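## Task

Take the lid waiting at lid park LP1 and seat it completely on culture plate E01, which sits in nest N1. E01 must stay where it was at the start, and the lid must stay seated on its own, not because the gripper holds it there. Finish by opening the fingers and moving the gripper away.

## Robot and tools

ROBOT AND CAMERA
One simulated arm with seven joints and a two-finger parallel gripper. The only camera is cam_wrist, a 616x616 fisheye on the wrist. Its approximate intrinsics are K=[[199.055, 0, 302.211], [0, 199.652, 310.185], [0, 0, 1]], D=[-0.005, 0, 0, 0], and theta_max_deg=90.

FRAMES
The scene frame has its origin on the table surface directly beneath the arm base. +z points up, and +y is to the left when you face along +x. The base itself may sit slightly tilted. The reported hand position can be a little wrong, more so when the arm is stretched far out.

In the gripper's own frame, the fingers point along +z and close along y. end_effector_position is the point midway between the pads when they are shut. With the fingers closed, the tips stick out about 33 mm past that point; fully open, about 9 mm. Closing also pushes the tips about 24 mm further out, so leave that much room above any surface before you grip.

execute_actions
The actions argument is a list that is empty or holds exactly one item.
- Empty list: sends nothing and returns the current state.
- {"rows": [...], "steps": n}: an action. rows holds 1 to 15 rows, and n is at most 15 (15 if omitted). Each control step lasts 1/30 s. Row k applies on step k, and the last row repeats if there are fewer rows than steps.
- {"steps": n} with no rows: a wait of up to 300 steps. It is counted from the previous result, so the time you spend replying is included.
- The optional pictures (boolean) argument turns the camera images on or off for that result.
- A refused call sends the robot nothing.

Each row is one flat list of 10 numbers, since there is a single arm: x, y, z, qw, qx, qy, qz, position, force_limit, speed.
- x, y, z: an absolute target position for end_effector_position, in metres, in the scene frame.
- qw, qx, qy, qz: an absolute target orientation, w first, in the scene frame. Include the quaternion you want in every row, because the one reported back may have drifted.
- The call is refused if the target lies more than 0.6 m from the last reported position along any of the gripper's axes.
- On every step, the controller limits the commanded pose to within 70 mm and 16 degrees of where the gripper actually is. It then chases that pose, and if it cannot reach both, position wins over orientation.
- After an action ends, the arm continues only as far as the last limited pose. Read the pose in the result and send the remainder in a new action.

GRIPPER NUMBERS
All three lie in [-1, 1].
- position: +1 is wide open (140 mm). The pads touch near -0.8. At -1 the fingers close until something blocks them.
- force_limit: about 14 N at -1, 60 N at 0 and 107 N at +1, for parts up to 40 mm wide.
- speed: the pads move at about 30 mm/s at -1, 140 at 0 and 250 at +1.

object_status in the result reads:
- 0: moving.
- 1: blocked while opening.
- 2: blocked while closing. This means a grip.
- 3: reached the requested position or the pads met. A thin part may still be held.

Stopped fingers stay put until you send a position differing by at least 0.01, or until the object slips or yields. While status is 2, a new force_limit has no effect until the position changes. To squeeze harder, raise force_limit and switch position between -1 and -0.98. position_measured is in counts (3 is open, 230 is shut) and is not linear in millimetres.

move
Arguments:
- target: one 10-number row as above, an absolute pose plus finger settings.
- speed: in m/s, from 0.002 to 0.5, default 0.25. Rotation is capped at twice that value in rad/s.

The gripper follows a straight path from its current pose to the target.
- The path lasts 0.5 to 10 s. A longer one is cut off at 10 s.
- The gripper rotates the shorter way round.
- The path does not avoid or slow for obstacles. The gripper can lag, wander off the path, or overshoot the speed, especially with the arm nearly straight.
- The finger values are applied at the start.
- The move ends once the gripper and fingers settle, or 5 s after the path ends.
- The result adds a move: line giving the outcome (done, off_target, moving, held, fault), the limits that acted, and the distance left to the target.
- limits=paced: the sent pose was clipped.
- limits=held: some steps were blocked, and the arm may then jump ahead quickly.
- A fast move hits harder, and aiming far beyond a contact presses harder.

OTHER TOOLS
- wait: seconds, 0 to 10. Lets the simulation run without new commands.
- zoom_image: camera must be "cam_wrist". region is [x0, y0, x1, y1] in pixels of the latest full image, with the origin at the top-left, at most 504x504. It returns an enlarged view.
- finished_scene: scene is the number of the current scene, 1 or 2. It ends that scene for good, and the result says whether the goal was met and starts the next task. Replying without any tool call ends everything.

RESULT LINES
The state line gives the gripper pose: end_effector_position and end_effector_quat_wxyz.
- pose unreachable: the clearance check, which treats the base mount as part of the arm, changed or blocked your command.
- HELD: marks each step on which your row was not fully sent.
- Hand target: the pose the controller is currently driving toward.
The simulation keeps running while you compose a reply.

LIMITS AND HAZARDS
Joint ranges in rad, from base to wrist:
- waist: ±2.744
- shoulder: ±1.784
- upper arm roll: ±2.901
- elbow: -3.042 to -0.152
- forearm roll: ±2.807
- wrist pitch: 0.544 to 4.517
- wrist roll: ±3.016

Load limits in N m:
- waist, shoulder: 35
- upper arm roll: 32
- elbow: 30
- forearm roll, wrist pitch, wrist roll: 12

The weight of a held part counts toward these limits. Reaching a load limit freezes the arm for 10 s and discards the rest of the call. Holding loads heats the motors. MOTOR HOT is a warning, and OVER-TEMPERATURE FAULT means the brakes are on until the motors cool.

Occasional disturbances may tug on a held part or shove loose items. Never let anything fall off the table. Avoid drops, slips, slamming and hard pushes. Lower the lid gently so the plate does not shift, and check that the lid rests flat on its own before you release it and back away.

Each tool is called as name(argument=value, ...) on one line, values as JSON.

## Session

execute_actions(actions=[])

Scene clock: 0.00 s of 6000.00 s.
end_effector_position=(+0.5361, -0.0890, +0.1643) position_measured=3 object_status=3 end_effector_quat_wxyz=(-0.093, -0.346, +0.907, +0.221)
Joint positions: [-0.274  0.448 -0.043 -1.605  0.245  1.616  0.474]
Joint velocities: [ 0.002  0.    -0.001  0.001  0.001  0.    -0.001]
Hand target: +0.536, -0.089, +0.164; -0.093, -0.346, +0.907, +0.221

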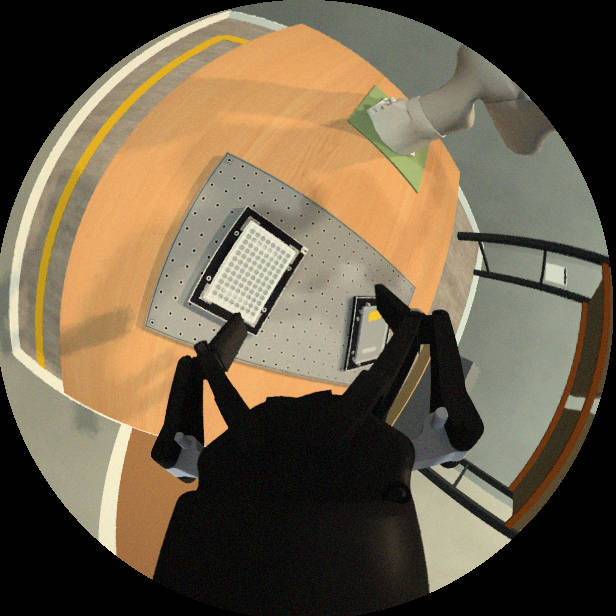

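move(target=[0.45, -0.05, 0.35, 0, 0, 1, 0, 1, 0, 0], speed=0.25)

Scene clock: 6.37 s of 6000.00 s.
end_effector_position=(+0.4513, -0.0506, +0.3541) position_measured=3 object_status=3 end_effector_quat_wxyz=(+0.005, -0.008, +1.000, +0.000)
Joint positions: [-0.287 -0.343  0.137 -2.101  0.048  1.767  1.401]
Joint velocities: [-0.007  0.002  0.007 -0.    -0.    -0.002  0.027]
Hand target: +0.450, -0.050, +0.353; +0.002, -0.001, +1.000, +0.000
Off the commanded pose: 0.004 m, 1 deg.
After step 90, 0.63 s passed at rest.
move: off_target

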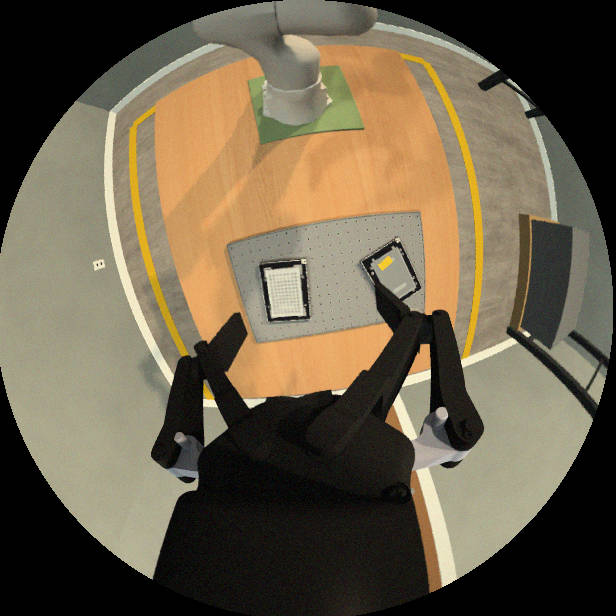

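zoom_image(camera="cam_wrist", region=[200, 180, 460, 360])

Region (200, 180, 460, 360) of cam_wrist's 616x616 image, scaled by 1.938, with more detail than that image has; it fills the top 349 rows of this view, and the rest is white.

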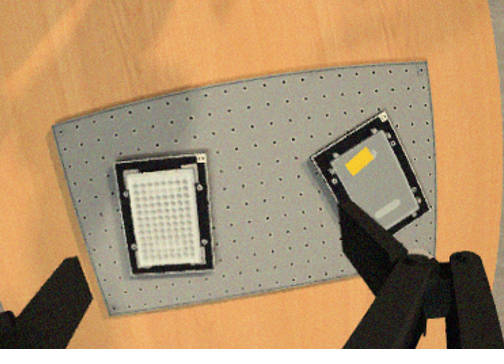

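move(target=[0.45, 0.05, 0.35, 0, 0, 1, 0, 1, 0, 0], speed=0.25)

Scene clock: 26.30 s of 6000.00 s.
end_effector_position=(+0.4491, +0.0501, +0.3495) position_measured=3 object_status=3 end_effector_quat_wxyz=(+0.001, -0.008, +1.000, -0.000)
Joint positions: [-0.252 -0.357  0.297 -2.111  0.104  1.766  1.575]
Joint velocities: [-0.     0.     0.001 -0.     0.002 -0.001  0.03 ]
Hand target: +0.448, +0.051, +0.350; -0.000, -0.000, +1.000, +0.002
Off the commanded pose: 0.001 m, 1 deg.
After step 90, 15.73 s passed at rest.
move: done

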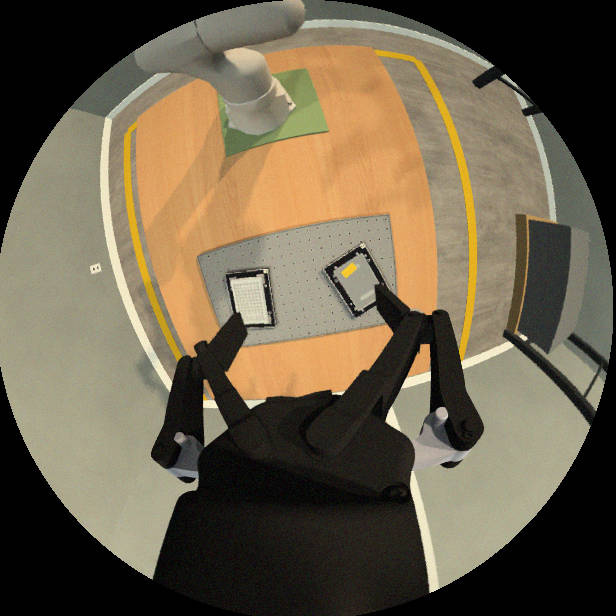

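zoom_image(camera="cam_wrist", region=[180, 180, 440, 360])

Region (180, 180, 440, 360) of cam_wrist's 616x616 image, scaled by 1.938, with more detail than that image has; it fills the top 349 rows of this view, and the rest is white.

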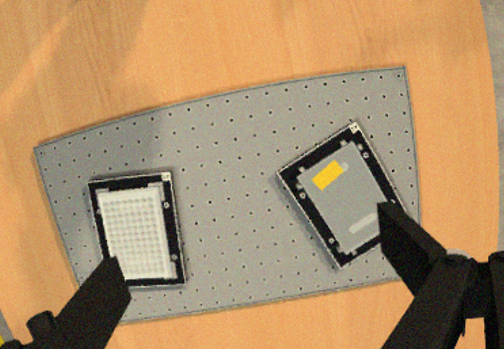

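zoom_image(camera="cam_wrist", region=[130, 250, 500, 500])

Region (130, 250, 500, 500) of cam_wrist's 616x616 image, scaled by 1.362, with more detail than that image has; it fills the top 341 rows of this view, and the rest is white.

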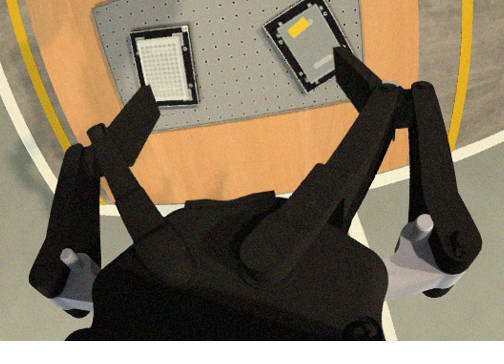

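move(target=[0.537, 0.183, 0.16, 0, -0.169, 0.9855, 0, 1, 0, 0], speed=0.25)

Scene clock: 71.80 s of 6000.00 s.
end_effector_position=(+0.5322, +0.1861, +0.1594) position_measured=3 object_status=3 end_effector_quat_wxyz=(-0.003, -0.171, +0.985, +0.006)
Joint positions: [-0.133  0.14   0.461 -2.086 -0.06   2.204  1.602]
Joint velocities: [ 0.     0.002  0.     0.001 -0.005  0.009  0.012]
Hand target: +0.535, +0.186, +0.160; +0.000, -0.167, +0.986, +0.005
Off the commanded pose: 0.006 m, 1 deg.
After step 100, 40.50 s passed at rest.
move: off_target

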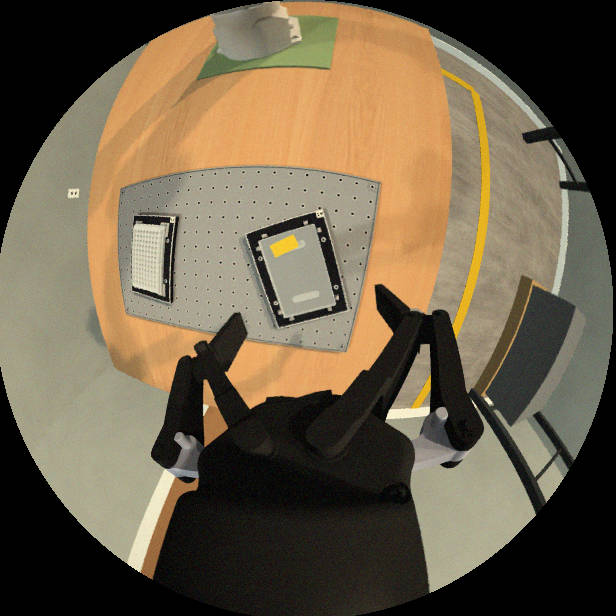

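zoom_image(camera="cam_wrist", region=[100, 160, 420, 360])

Region (100, 160, 420, 360) of cam_wrist's 616x616 image, scaled by 1.575, with more detail than that image has; it fills the top 315 rows of this view, and the rest is white.

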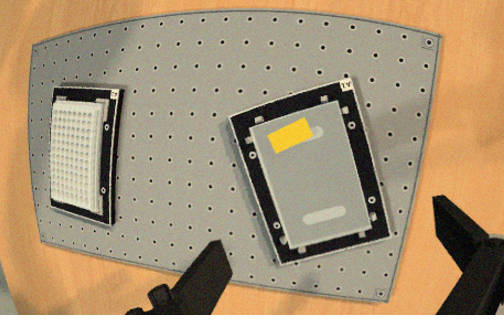

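move(target=[0.520, 0.1765, 0.09, 0, -0.169, 0.9855, 0, 1, 0, 0], speed=0.15)

Scene clock: 80.00 s of 6000.00 s.
end_effector_position=(+0.5191, +0.1769, +0.0903) position_measured=3 object_status=3 end_effector_quat_wxyz=(-0.002, -0.172, +0.985, +0.001)
Joint positions: [-0.125  0.209  0.443 -2.2   -0.124  2.379  1.639]
Joint velocities: [ 0.001  0.002 -0.001 -0.    -0.003  0.012  0.011]
Hand target: +0.520, +0.177, +0.090; +0.000, -0.169, +0.986, +0.000
Off the commanded pose: 0.001 m, 0 deg.
After step 90, 4.07 s passed at rest.
move: done

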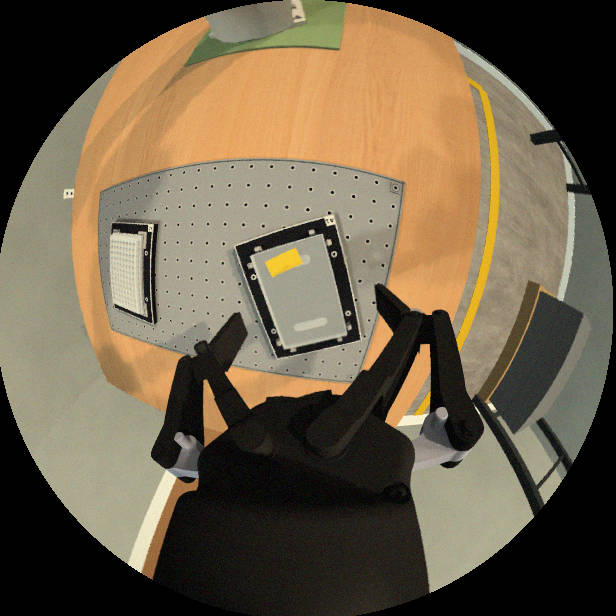

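move(target=[0.520, 0.1765, 0.055, 0, -0.169, 0.9855, 0, 1, 0, 0], speed=0.08)

Scene clock: 83.43 s of 6000.00 s.
end_effector_position=(+0.5188, +0.1767, +0.0553) position_measured=3 object_status=3 end_effector_quat_wxyz=(-0.002, -0.173, +0.985, +0.001)
Joint positions: [-0.105  0.278  0.418 -2.215 -0.172  2.456  1.67 ]
Joint velocities: [ 0.007  0.001 -0.006 -0.    -0.     0.012  0.012]
Hand target: +0.520, +0.177, +0.055; -0.000, -0.169, +0.986, +0.000
Off the commanded pose: 0.001 m, 0 deg.
move: done

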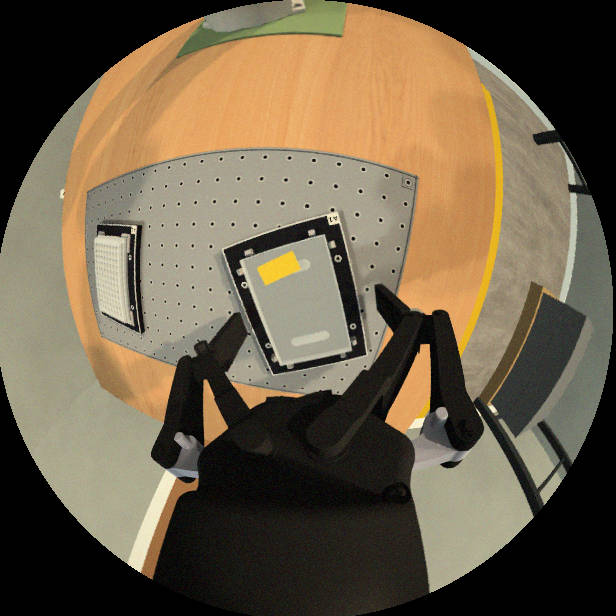

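zoom_image(camera="cam_wrist", region=[180, 200, 440, 400])

Region (180, 200, 440, 400) of cam_wrist's 616x616 image, scaled by 1.938, with more detail than that image has; it fills the top 388 rows of this view, and the rest is white.

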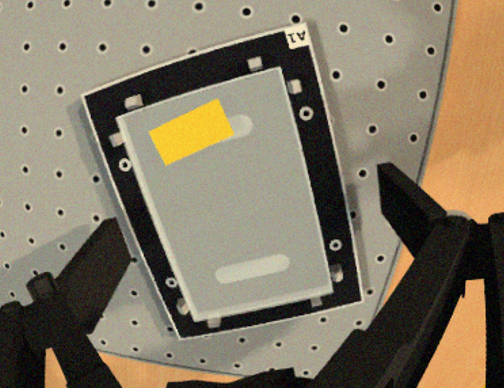

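move(target=[0.5125, 0.1613, 0.055, 0, -0.169, 0.9855, 0, 1, 0, 0], speed=0.05)

Scene clock: 98.10 s of 6000.00 s.
end_effector_position=(+0.5123, +0.1598, +0.0544) position_measured=3 object_status=3 end_effector_quat_wxyz=(-0.002, -0.165, +0.986, -0.002)
Joint positions: [-0.132  0.251  0.418 -2.256 -0.168  2.472  1.661]
Joint velocities: [-0.005 -0.     0.009 -0.004  0.001  0.007 -0.012]
Hand target: +0.513, +0.161, +0.055; +0.000, -0.169, +0.986, -0.000
Off the commanded pose: 0.002 m, 1 deg.
After step 90, 10.90 s passed at rest.
move: done

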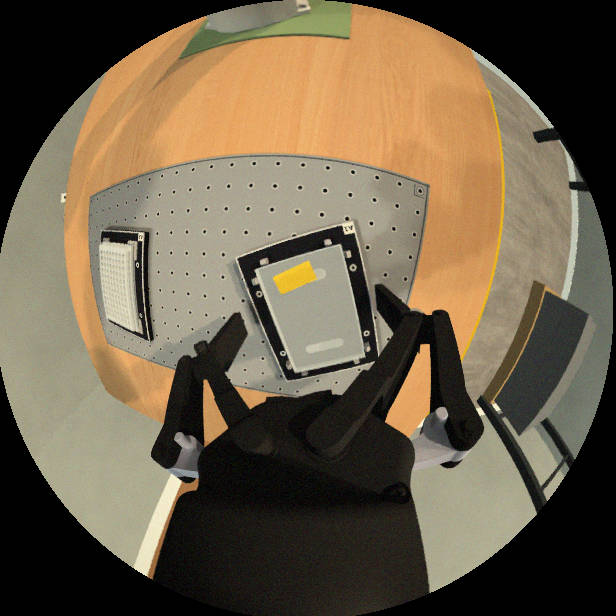

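zoom_image(camera="cam_wrist", region=[180, 200, 440, 400])

Region (180, 200, 440, 400) of cam_wrist's 616x616 image, scaled by 1.938, with more detail than that image has; it fills the top 388 rows of this view, and the rest is white.

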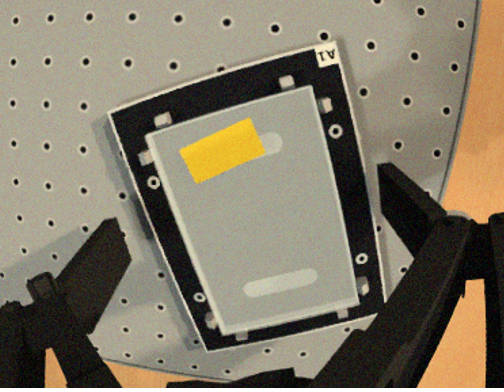

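move(target=[0.5125, 0.1613, 0.040, 0, -0.169, 0.9855, 0, 1, 0, 0], speed=0.02)

Scene clock: 104.80 s of 6000.00 s.
end_effector_position=(+0.5118, +0.1614, +0.0409) position_measured=3 object_status=3 end_effector_quat_wxyz=(-0.002, -0.171, +0.985, +0.001)
Joint positions: [-0.128  0.28   0.412 -2.26  -0.183  2.503  1.659]
Joint velocities: [ 0.005 -0.    -0.003 -0.001 -0.004  0.014  0.003]
Hand target: +0.512, +0.161, +0.040; -0.000, -0.169, +0.986, +0.000
Off the commanded pose: 0.001 m, 0 deg.
After step 90, 2.73 s passed at rest.
move: done

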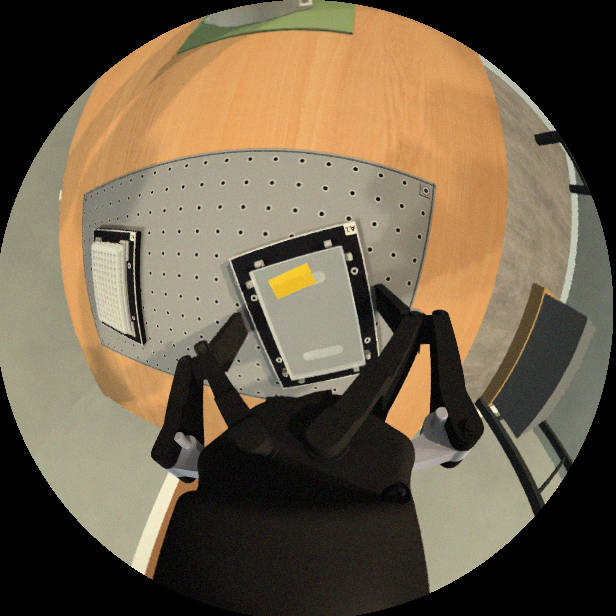

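zoom_image(camera="cam_wrist", region=[180, 200, 440, 400])

Region (180, 200, 440, 400) of cam_wrist's 616x616 image, scaled by 1.938, with more detail than that image has; it fills the top 388 rows of this view, and the rest is white.

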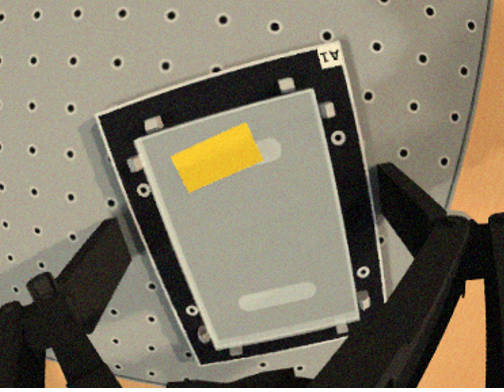

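move(target=[0.5125, 0.1613, 0.030, 0, -0.169, 0.9855, 0, 1, 0, 0], speed=0.02)

Scene clock: 110.83 s of 6000.00 s.
end_effector_position=(+0.5128, +0.1622, +0.0387) position_measured=3 object_status=3 end_effector_quat_wxyz=(+0.000, -0.177, +0.984, -0.002)
Joint positions: [-0.117  0.285  0.404 -2.26  -0.194  2.511  1.659]
Joint velocities: [ 0.012 -0.003 -0.01  -0.001  0.001  0.003 -0.008]
Hand target: +0.512, +0.161, +0.030; -0.000, -0.169, +0.986, +0.000
Off the commanded pose: 0.009 m, 1 deg.
After step 90, 2.27 s passed at rest.
move: off_target

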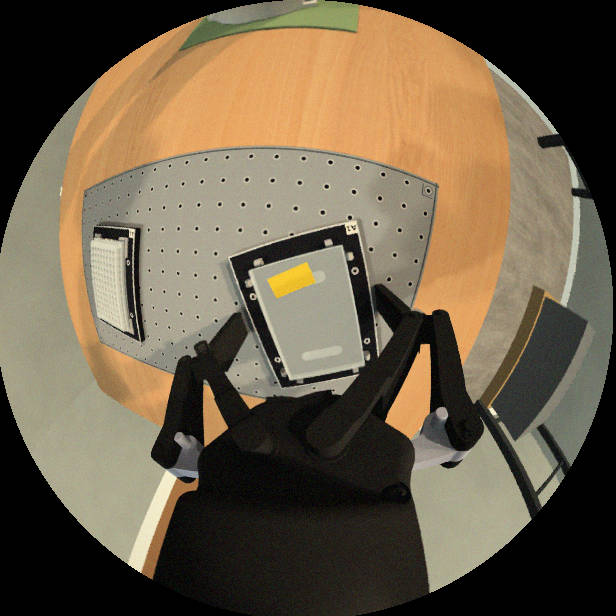

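move(target=[0.5125, 0.1613, 0.058, 0, -0.169, 0.9855, 0, 1, 0, 0], speed=0.03)

execute_actions(actions=[{"rows": [[0.5125, 0.1613, 0.058, 0, -0.169, 0.9855, 0, -0.1, -0.5, -0.3]], "steps": 15}], pictures=false)

Scene clock: 117.23 s of 6000.00 s.
end_effector_position=(+0.5135, +0.1611, +0.0573) position_measured=3 object_status=3 end_effector_quat_wxyz=(+0.002, -0.167, +0.986, -0.001)
Joint positions: [-0.128  0.243  0.415 -2.259 -0.161  2.477  1.653]
Joint velocities: [-0.005  0.001  0.003 -0.     0.007 -0.016 -0.005]
Hand target: +0.513, +0.161, +0.058; +0.000, -0.169, +0.986, -0.000
Off the commanded pose: 0.001 m, 0 deg.
After step 90, 2.50 s passed at rest.
move: done

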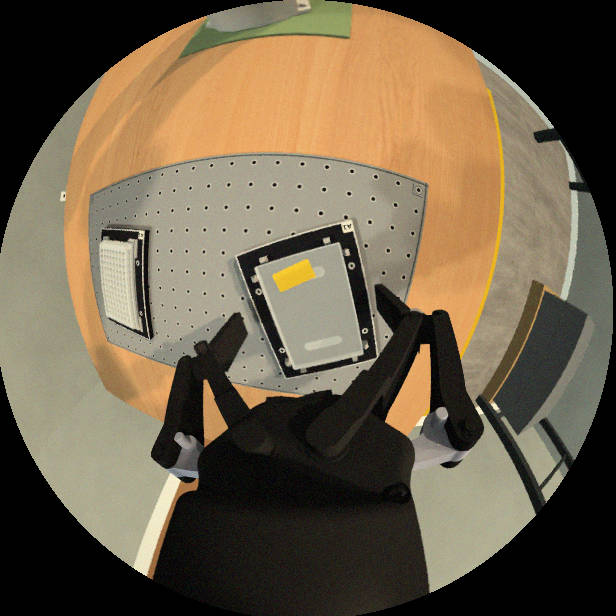

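Scene clock: 117.73 s of 6000.00 s.
end_effector_position=(+0.5108, +0.1707, +0.0634) position_measured=82 object_status=0 end_effector_quat_wxyz=(+0.003, -0.178, +0.984, -0.000)
Joint positions: [-0.121  0.231  0.428 -2.258 -0.153  2.465  1.644]
Joint velocities: [-0.047 -0.053 -0.055  0.011 -0.03  -0.027 -0.001]
Hand target: +0.512, +0.161, +0.058; -0.000, -0.169, +0.986, -0.000
Off the commanded pose: 0.011 m, 1 deg.
Steps of this call (steps 1 to 15: all 15 steps of this action). Readings (end_effector_position | what the end effector reports):
1: (+0.5134, +0.1611, +0.0573) | position_measured=3 object_status=0
2: (+0.5133, +0.1610, +0.0573) | position_measured=7 object_status=0
4: (+0.5131, +0.1610, +0.0573) | position_measured=19 object_status=0
8: (+0.5130, +0.1611, +0.0573) | position_measured=42 object_status=0
15: the state above

execute_actions(actions=[])

Scene clock: 119.43 s of 6000.00 s.
end_effector_position=(+0.5131, +0.1668, +0.0651) position_measured=102 object_status=2 end_effector_quat_wxyz=(+0.004, -0.174, +0.985, -0.001)
Joint positions: [-0.125  0.228  0.425 -2.256 -0.152  2.463  1.643]
Joint velocities: [ 0.     0.     0.    -0.    -0.001  0.     0.001]
Hand target: +0.512, +0.161, +0.058; -0.000, -0.169, +0.986, -0.000
Off the commanded pose: 0.009 m, 1 deg.
Steps of this call (steps 1 to 51: nothing new was sent). Readings (end_effector_position | what the end effector reports):
1: (+0.5118, +0.1688, +0.0642) | position_measured=88 object_status=0
2: (+0.5124, +0.1676, +0.0649) | position_measured=94 object_status=0
4: (+0.5130, +0.1668, +0.0651) | position_measured=102 object_status=0
8: (+0.5130, +0.1668, +0.0651) | position_measured=102 object_status=0
51: the state above

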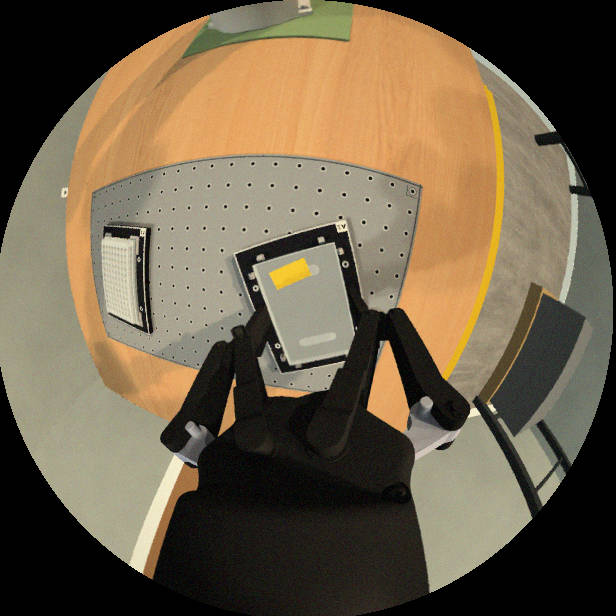

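zoom_image(camera="cam_wrist", region=[180, 200, 440, 400])

Region (180, 200, 440, 400) of cam_wrist's 616x616 image, scaled by 1.938, with more detail than that image has; it fills the top 388 rows of this view, and the rest is white.

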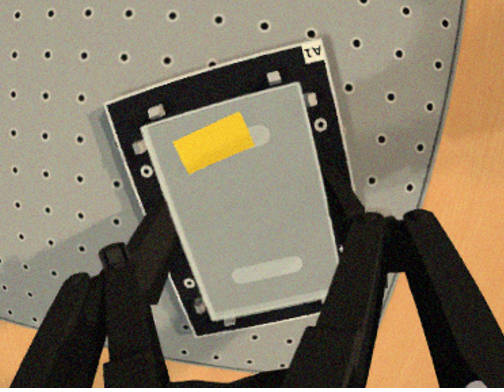

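move(target=[0.5131, 0.1668, 0.13, 0, -0.169, 0.9855, 0, -0.1, -0.5, -0.3], speed=0.08)

Scene clock: 125.13 s of 6000.00 s.
end_effector_position=(+0.5140, +0.1664, +0.1294) position_measured=102 object_status=2 end_effector_quat_wxyz=(+0.002, -0.166, +0.986, -0.002)
Joint positions: [-0.139  0.109  0.444 -2.211 -0.067  2.307  1.599]
Joint velocities: [ 0.001  0.001  0.001  0.002  0.003 -0.011 -0.01 ]
Hand target: +0.513, +0.167, +0.130; -0.000, -0.170, +0.986, -0.001
Off the commanded pose: 0.001 m, 0 deg.
After step 90, 1.37 s passed at rest.
move: done

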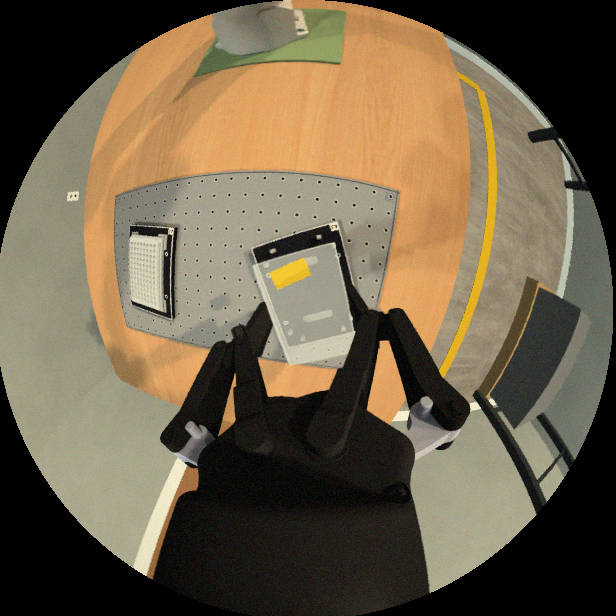

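move(target=[0.51, -0.10, 0.13, 0, 0.0993, 0.995, 0, -0.1, -0.5, -0.3], speed=0.15)

Scene clock: 143.83 s of 6000.00 s.
end_effector_position=(+0.5142, -0.1039, +0.1295) position_measured=102 object_status=2 end_effector_quat_wxyz=(+0.003, +0.098, +0.995, -0.004)
Joint positions: [-0.407  0.055  0.198 -2.27  -0.026  2.326  1.59 ]
Joint velocities: [ 0.     0.001 -0.     0.002 -0.     0.    -0.001]
Hand target: +0.515, -0.104, +0.130; +0.002, +0.099, +0.995, -0.004
Off the commanded pose: 0.006 m, 1 deg.
After step 90, 13.53 s passed at rest.
move: off_target

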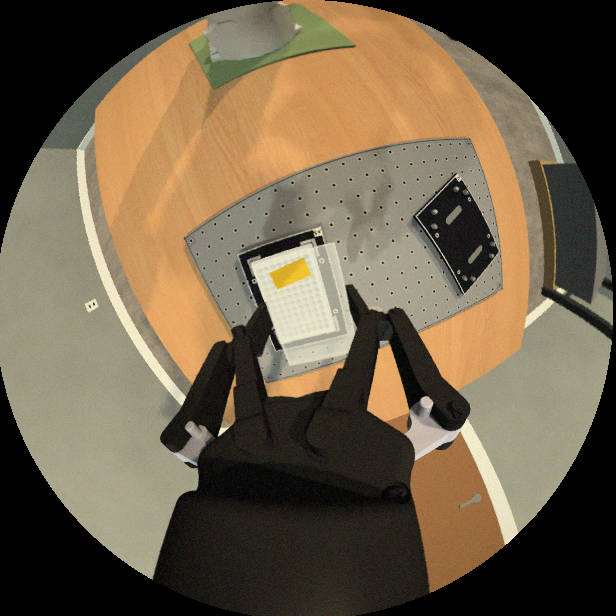

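zoom_image(camera="cam_wrist", region=[180, 200, 440, 400])

Region (180, 200, 440, 400) of cam_wrist's 616x616 image, scaled by 1.938, with more detail than that image has; it fills the top 388 rows of this view, and the rest is white.

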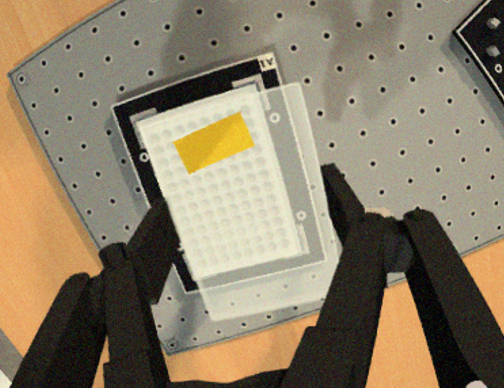

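move(target=[0.5112, -0.1186, 0.095, 0, 0.0993, 0.995, 0, -0.1, -0.5, -0.3], speed=0.06)

Scene clock: 154.53 s of 6000.00 s.
end_effector_position=(+0.5109, -0.1169, +0.0954) position_measured=102 object_status=2 end_effector_quat_wxyz=(-0.002, +0.104, +0.995, +0.001)
Joint positions: [-0.425  0.12   0.186 -2.286 -0.031  2.397  1.576]
Joint velocities: [-0.    -0.     0.001 -0.001 -0.001  0.012 -0.007]
Hand target: +0.511, -0.119, +0.095; +0.000, +0.100, +0.995, -0.000
Off the commanded pose: 0.002 m, 1 deg.
After step 90, 6.63 s passed at rest.
move: done

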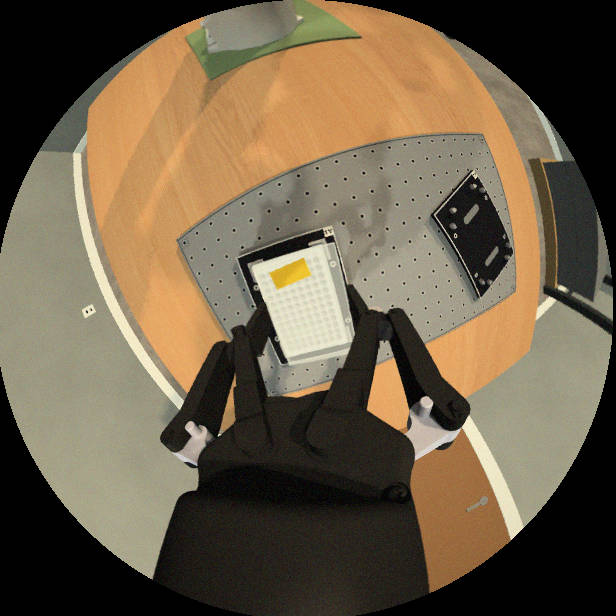

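zoom_image(camera="cam_wrist", region=[180, 200, 440, 400])

Region (180, 200, 440, 400) of cam_wrist's 616x616 image, scaled by 1.938, with more detail than that image has; it fills the top 388 rows of this view, and the rest is white.

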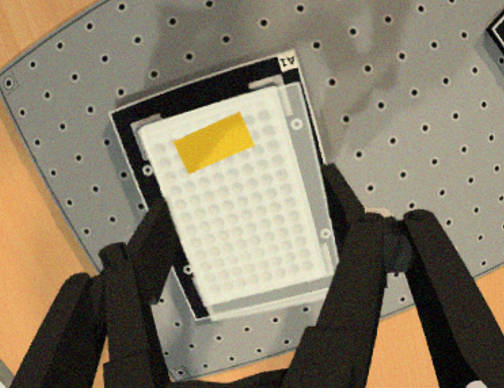

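move(target=[0.5112, -0.1243, 0.084, 0, 0.0993, 0.995, 0, -0.1, -0.5, -0.3], speed=0.03)

Scene clock: 162.07 s of 6000.00 s.
end_effector_position=(+0.5109, -0.1223, +0.0847) position_measured=102 object_status=2 end_effector_quat_wxyz=(-0.002, +0.104, +0.995, +0.001)
Joint positions: [-0.431  0.143  0.182 -2.288 -0.037  2.422  1.569]
Joint velocities: [-0.001 -0.001 -0.    -0.001 -0.002  0.014 -0.006]
Hand target: +0.511, -0.124, +0.084; +0.000, +0.099, +0.995, +0.000
Off the commanded pose: 0.002 m, 1 deg.
After step 90, 3.80 s passed at rest.
move: done

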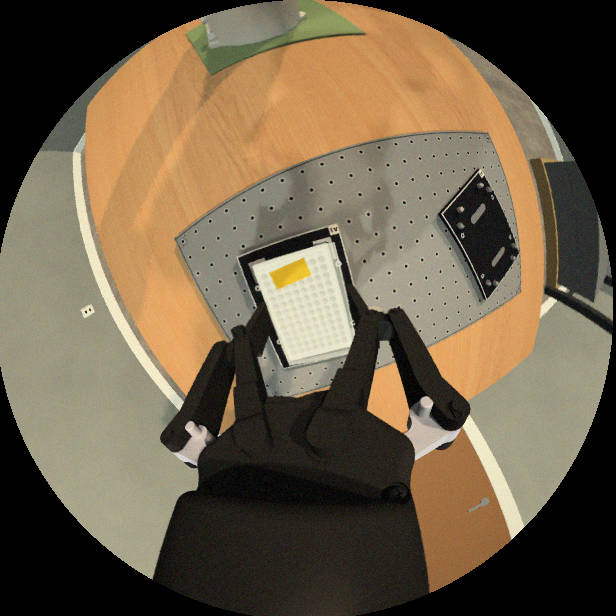

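zoom_image(camera="cam_wrist", region=[180, 200, 440, 400])

Region (180, 200, 440, 400) of cam_wrist's 616x616 image, scaled by 1.938, with more detail than that image has; it fills the top 388 rows of this view, and the rest is white.

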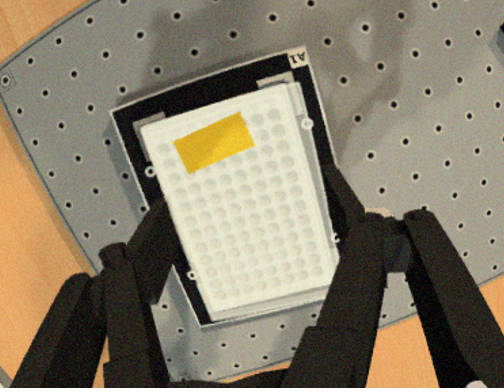

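move(target=[0.5112, -0.1275, 0.076, 0, 0.0993, 0.995, 0, -0.1, -0.5, -0.3], speed=0.02)

Scene clock: 167.30 s of 6000.00 s.
end_effector_position=(+0.5117, -0.1233, +0.0807) position_measured=102 object_status=2 end_effector_quat_wxyz=(-0.001, +0.103, +0.995, +0.001)
Joint positions: [-0.432  0.152  0.181 -2.288 -0.04   2.432  1.568]
Joint velocities: [ 0.002 -0.002  0.002  0.001 -0.    -0.    -0.   ]
Hand target: +0.511, -0.127, +0.076; -0.000, +0.099, +0.995, +0.000
Off the commanded pose: 0.006 m, 0 deg.
After step 90, 1.50 s passed at rest.
move: off_target

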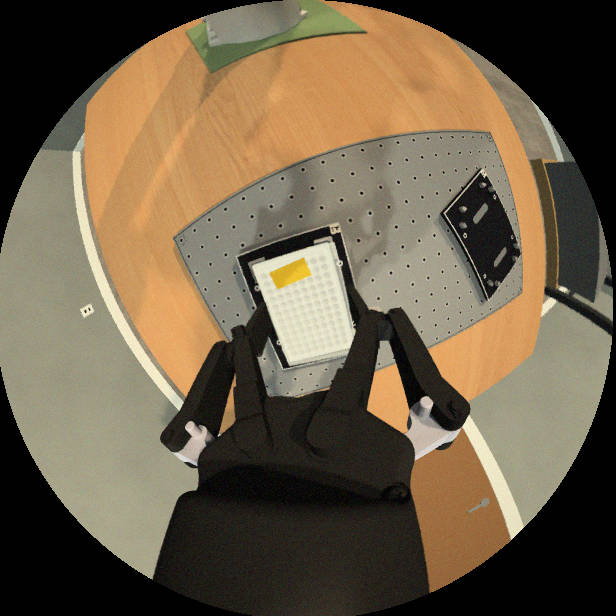

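zoom_image(camera="cam_wrist", region=[180, 200, 440, 400])

Region (180, 200, 440, 400) of cam_wrist's 616x616 image, scaled by 1.938, with more detail than that image has; it fills the top 388 rows of this view, and the rest is white.

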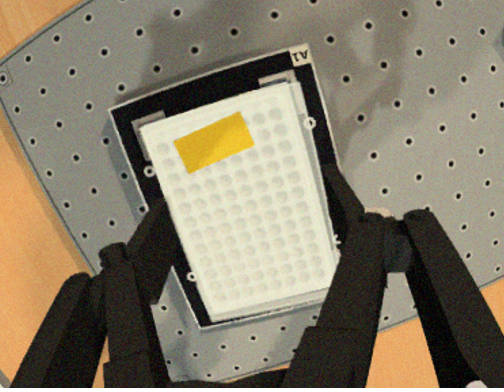

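zoom_image(camera="cam_wrist", region=[230, 235, 350, 295])

Region (230, 235, 350, 295) of cam_wrist's 616x616 image, scaled by 4.200, with more detail than that image has.

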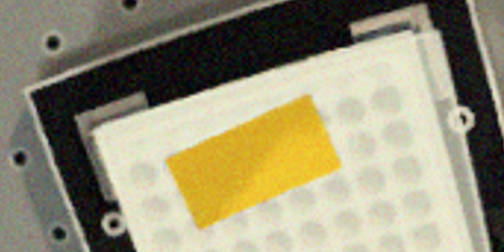

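zoom_image(camera="cam_wrist", region=[240, 270, 370, 335])

Region (240, 270, 370, 335) of cam_wrist's 616x616 image, scaled by 3.877, with more detail than that image has.

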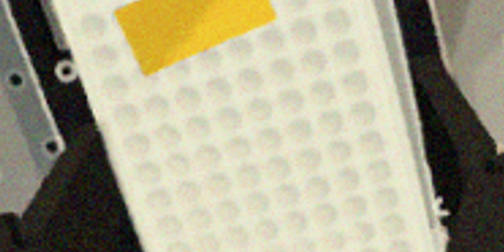

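move(target=[0.5110, -0.1285, 0.086, 0, 0.0993, 0.995, 0, -0.1, -0.5, -0.3], speed=0.02)

Scene clock: 200.27 s of 6000.00 s.
end_effector_position=(+0.5114, -0.1272, +0.0848) position_measured=102 object_status=2 end_effector_quat_wxyz=(+0.001, +0.103, +0.995, +0.000)
Joint positions: [-0.438  0.144  0.181 -2.287 -0.04   2.427  1.562]
Joint velocities: [-0.004 -0.001  0.002  0.    -0.001 -0.005 -0.009]
Hand target: +0.511, -0.129, +0.086; +0.000, +0.099, +0.995, -0.000
Off the commanded pose: 0.002 m, 0 deg.
After step 90, 29.27 s passed at rest.
move: done

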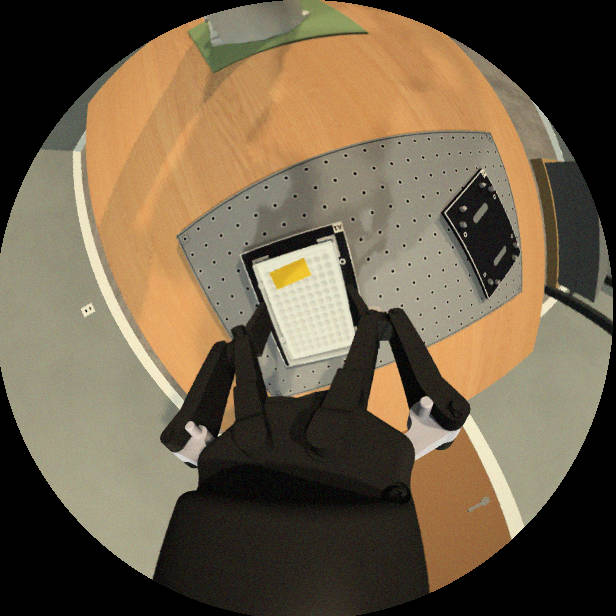

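Now descend slowly.

move(target=[0.5110, -0.1285, 0.070, 0, 0.0993, 0.995, 0, -0.1, -0.5, -0.3], speed=0.015)

Scene clock: 202.30 s of 6000.00 s.
end_effector_position=(+0.5121, -0.1269, +0.0751) position_measured=102 object_status=2 end_effector_quat_wxyz=(+0.000, +0.100, +0.995, +0.001)
Joint positions: [-0.438  0.165  0.181 -2.289 -0.045  2.449  1.559]
Joint velocities: [ 0.002 -0.     0.002 -0.001  0.001  0.    -0.001]
Hand target: +0.511, -0.128, +0.070; +0.000, +0.099, +0.995, +0.000
Off the commanded pose: 0.005 m, 0 deg.
move: off_target

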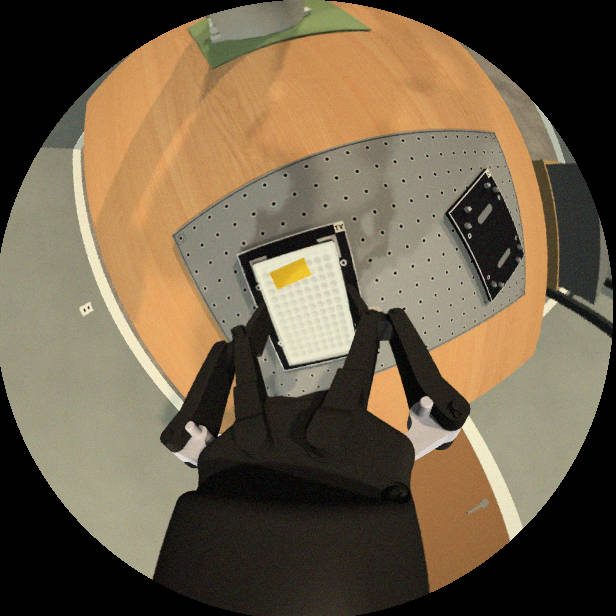

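zoom_image(camera="cam_wrist", region=[180, 200, 440, 400])

Region (180, 200, 440, 400) of cam_wrist's 616x616 image, scaled by 1.938, with more detail than that image has; it fills the top 388 rows of this view, and the rest is white.

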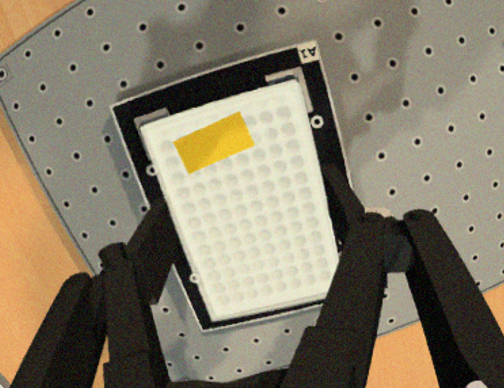

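move(target=[0.5121, -0.1289, 0.0765, 0, 0.0993, 0.995, 0, 1, -0.5, -0.3], speed=0.01)

Scene clock: 206.67 s of 6000.00 s.
end_effector_position=(+0.5127, -0.1272, +0.0759) position_measured=3 object_status=0 end_effector_quat_wxyz=(+0.001, +0.100, +0.995, +0.001)
Joint positions: [-0.438  0.164  0.181 -2.288 -0.046  2.448  1.559]
Joint velocities: [ 0.    -0.001  0.002 -0.     0.    -0.001  0.002]
Hand target: +0.512, -0.129, +0.076; +0.000, +0.099, +0.995, -0.000
Off the commanded pose: 0.002 m, 0 deg.
After step 90, 0.57 s passed at rest.
move: done

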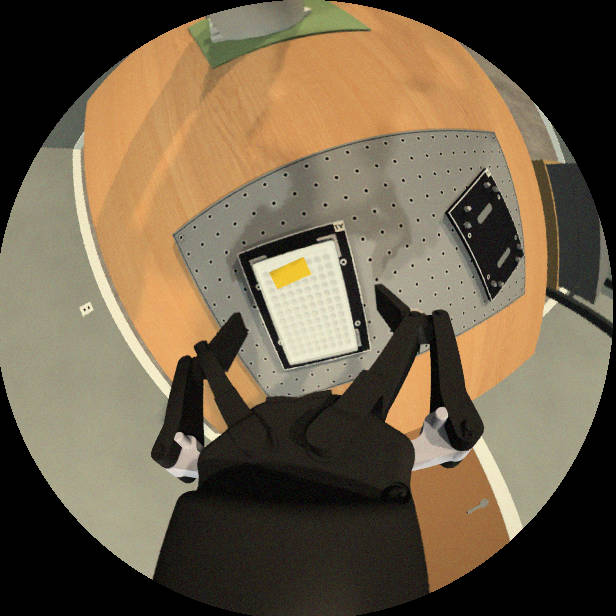

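move(target=[0.501, -0.127, 0.125, 0, 0.0993, 0.995, 0, -1, -0.5, 0.5], speed=0.1)

Scene clock: 212.20 s of 6000.00 s.
end_effector_position=(+0.5033, -0.1278, +0.1259) position_measured=232 object_status=3 end_effector_quat_wxyz=(+0.003, +0.101, +0.995, -0.002)
Joint positions: [-0.441  0.046  0.181 -2.291 -0.018  2.339  1.54 ]
Joint velocities: [-0.001  0.001 -0.     0.001  0.001 -0.011 -0.007]
Hand target: +0.501, -0.127, +0.125; -0.000, +0.099, +0.995, -0.001
Off the commanded pose: 0.003 m, 0 deg.
After step 90, 1.47 s passed at rest.
move: done

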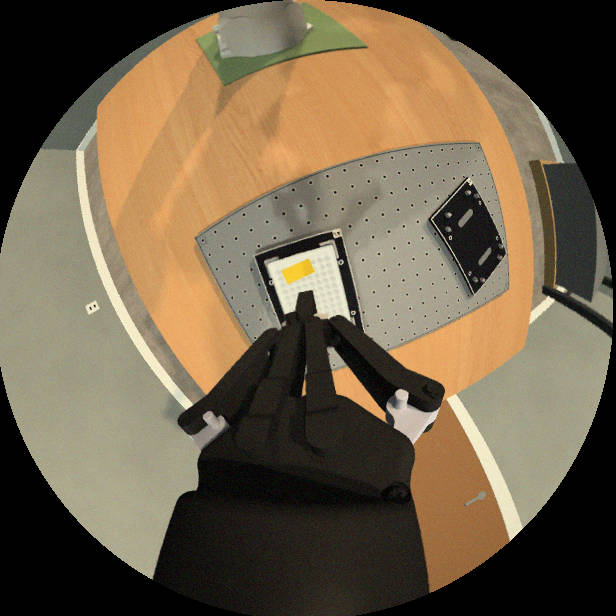

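move(target=[0.501, -0.127, 0.07, 0, 0.0993, 0.995, 0, -1, -0.5, 0.5], speed=0.03)

Scene clock: 215.20 s of 6000.00 s.
end_effector_position=(+0.5008, -0.1254, +0.0891) position_measured=232 object_status=3 end_effector_quat_wxyz=(-0.001, +0.096, +0.995, -0.001)
Joint positions: [-0.439  0.109  0.181 -2.32  -0.034  2.424  1.544]
Joint velocities: [ 0.001 -0.001  0.    -0.    -0.002  0.002  0.003]
Hand target: +0.500, -0.127, +0.071; -0.000, +0.100, +0.995, +0.001
Off the commanded pose: 0.019 m, 0 deg.
move: off_target

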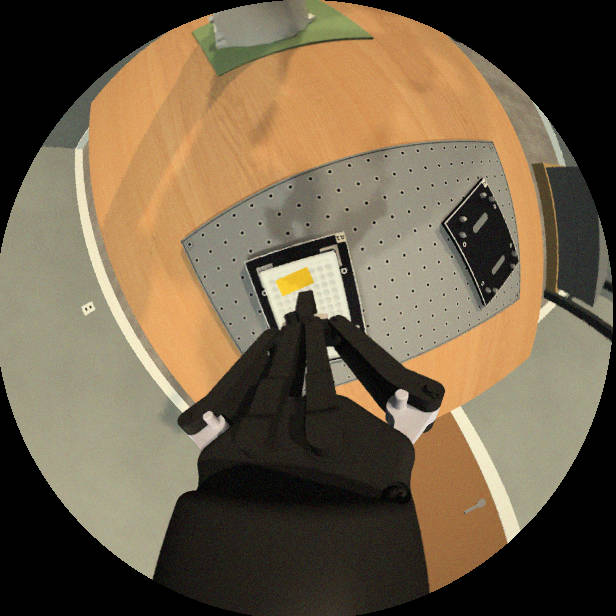

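move(target=[0.40, -0.05, 0.35, 0, 0, 1, 0, 1, 0, 0], speed=0.2)

Scene clock: 218.50 s of 6000.00 s.
end_effector_position=(+0.3999, -0.0514, +0.3516) position_measured=3 object_status=3 end_effector_quat_wxyz=(+0.001, +0.003, +1.000, -0.004)
Joint positions: [-0.329 -0.498  0.155 -2.237  0.066  1.744  1.386]
Joint velocities: [ 0.003  0.001 -0.002  0.001  0.001 -0.009 -0.005]
Hand target: +0.399, -0.051, +0.352; -0.001, -0.001, +1.000, -0.003
Off the commanded pose: 0.002 m, 1 deg.
move: done

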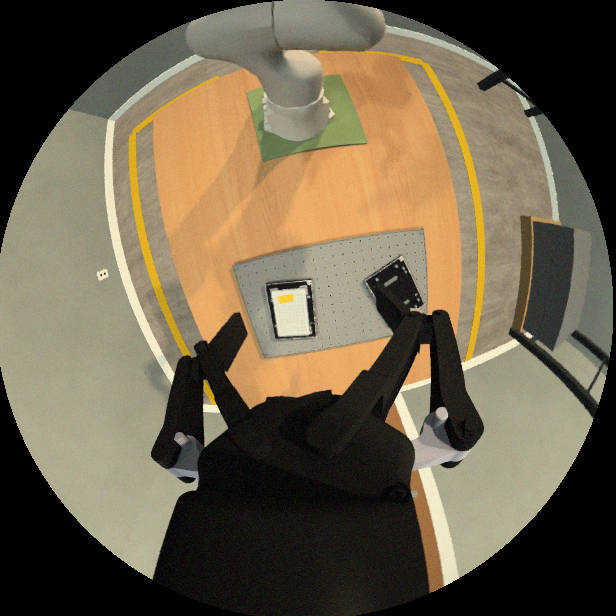

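zoom_image(camera="cam_wrist", region=[220, 240, 360, 360])

Region (220, 240, 360, 360) of cam_wrist's 616x616 image, scaled by 3.600, with more detail than that image has; it fills the top 432 rows of this view, and the rest is white.

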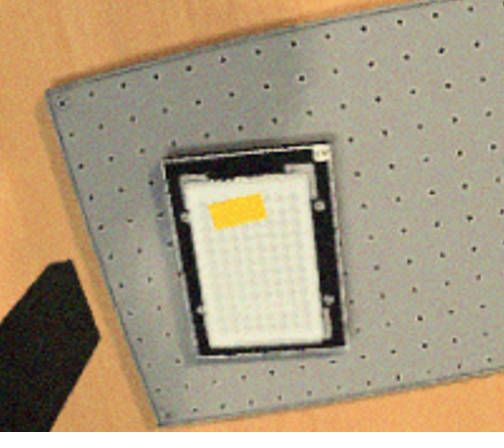

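Looks good. Finishing scene 1.

finished_scene(scene=1)

The scene is finished: the task was done.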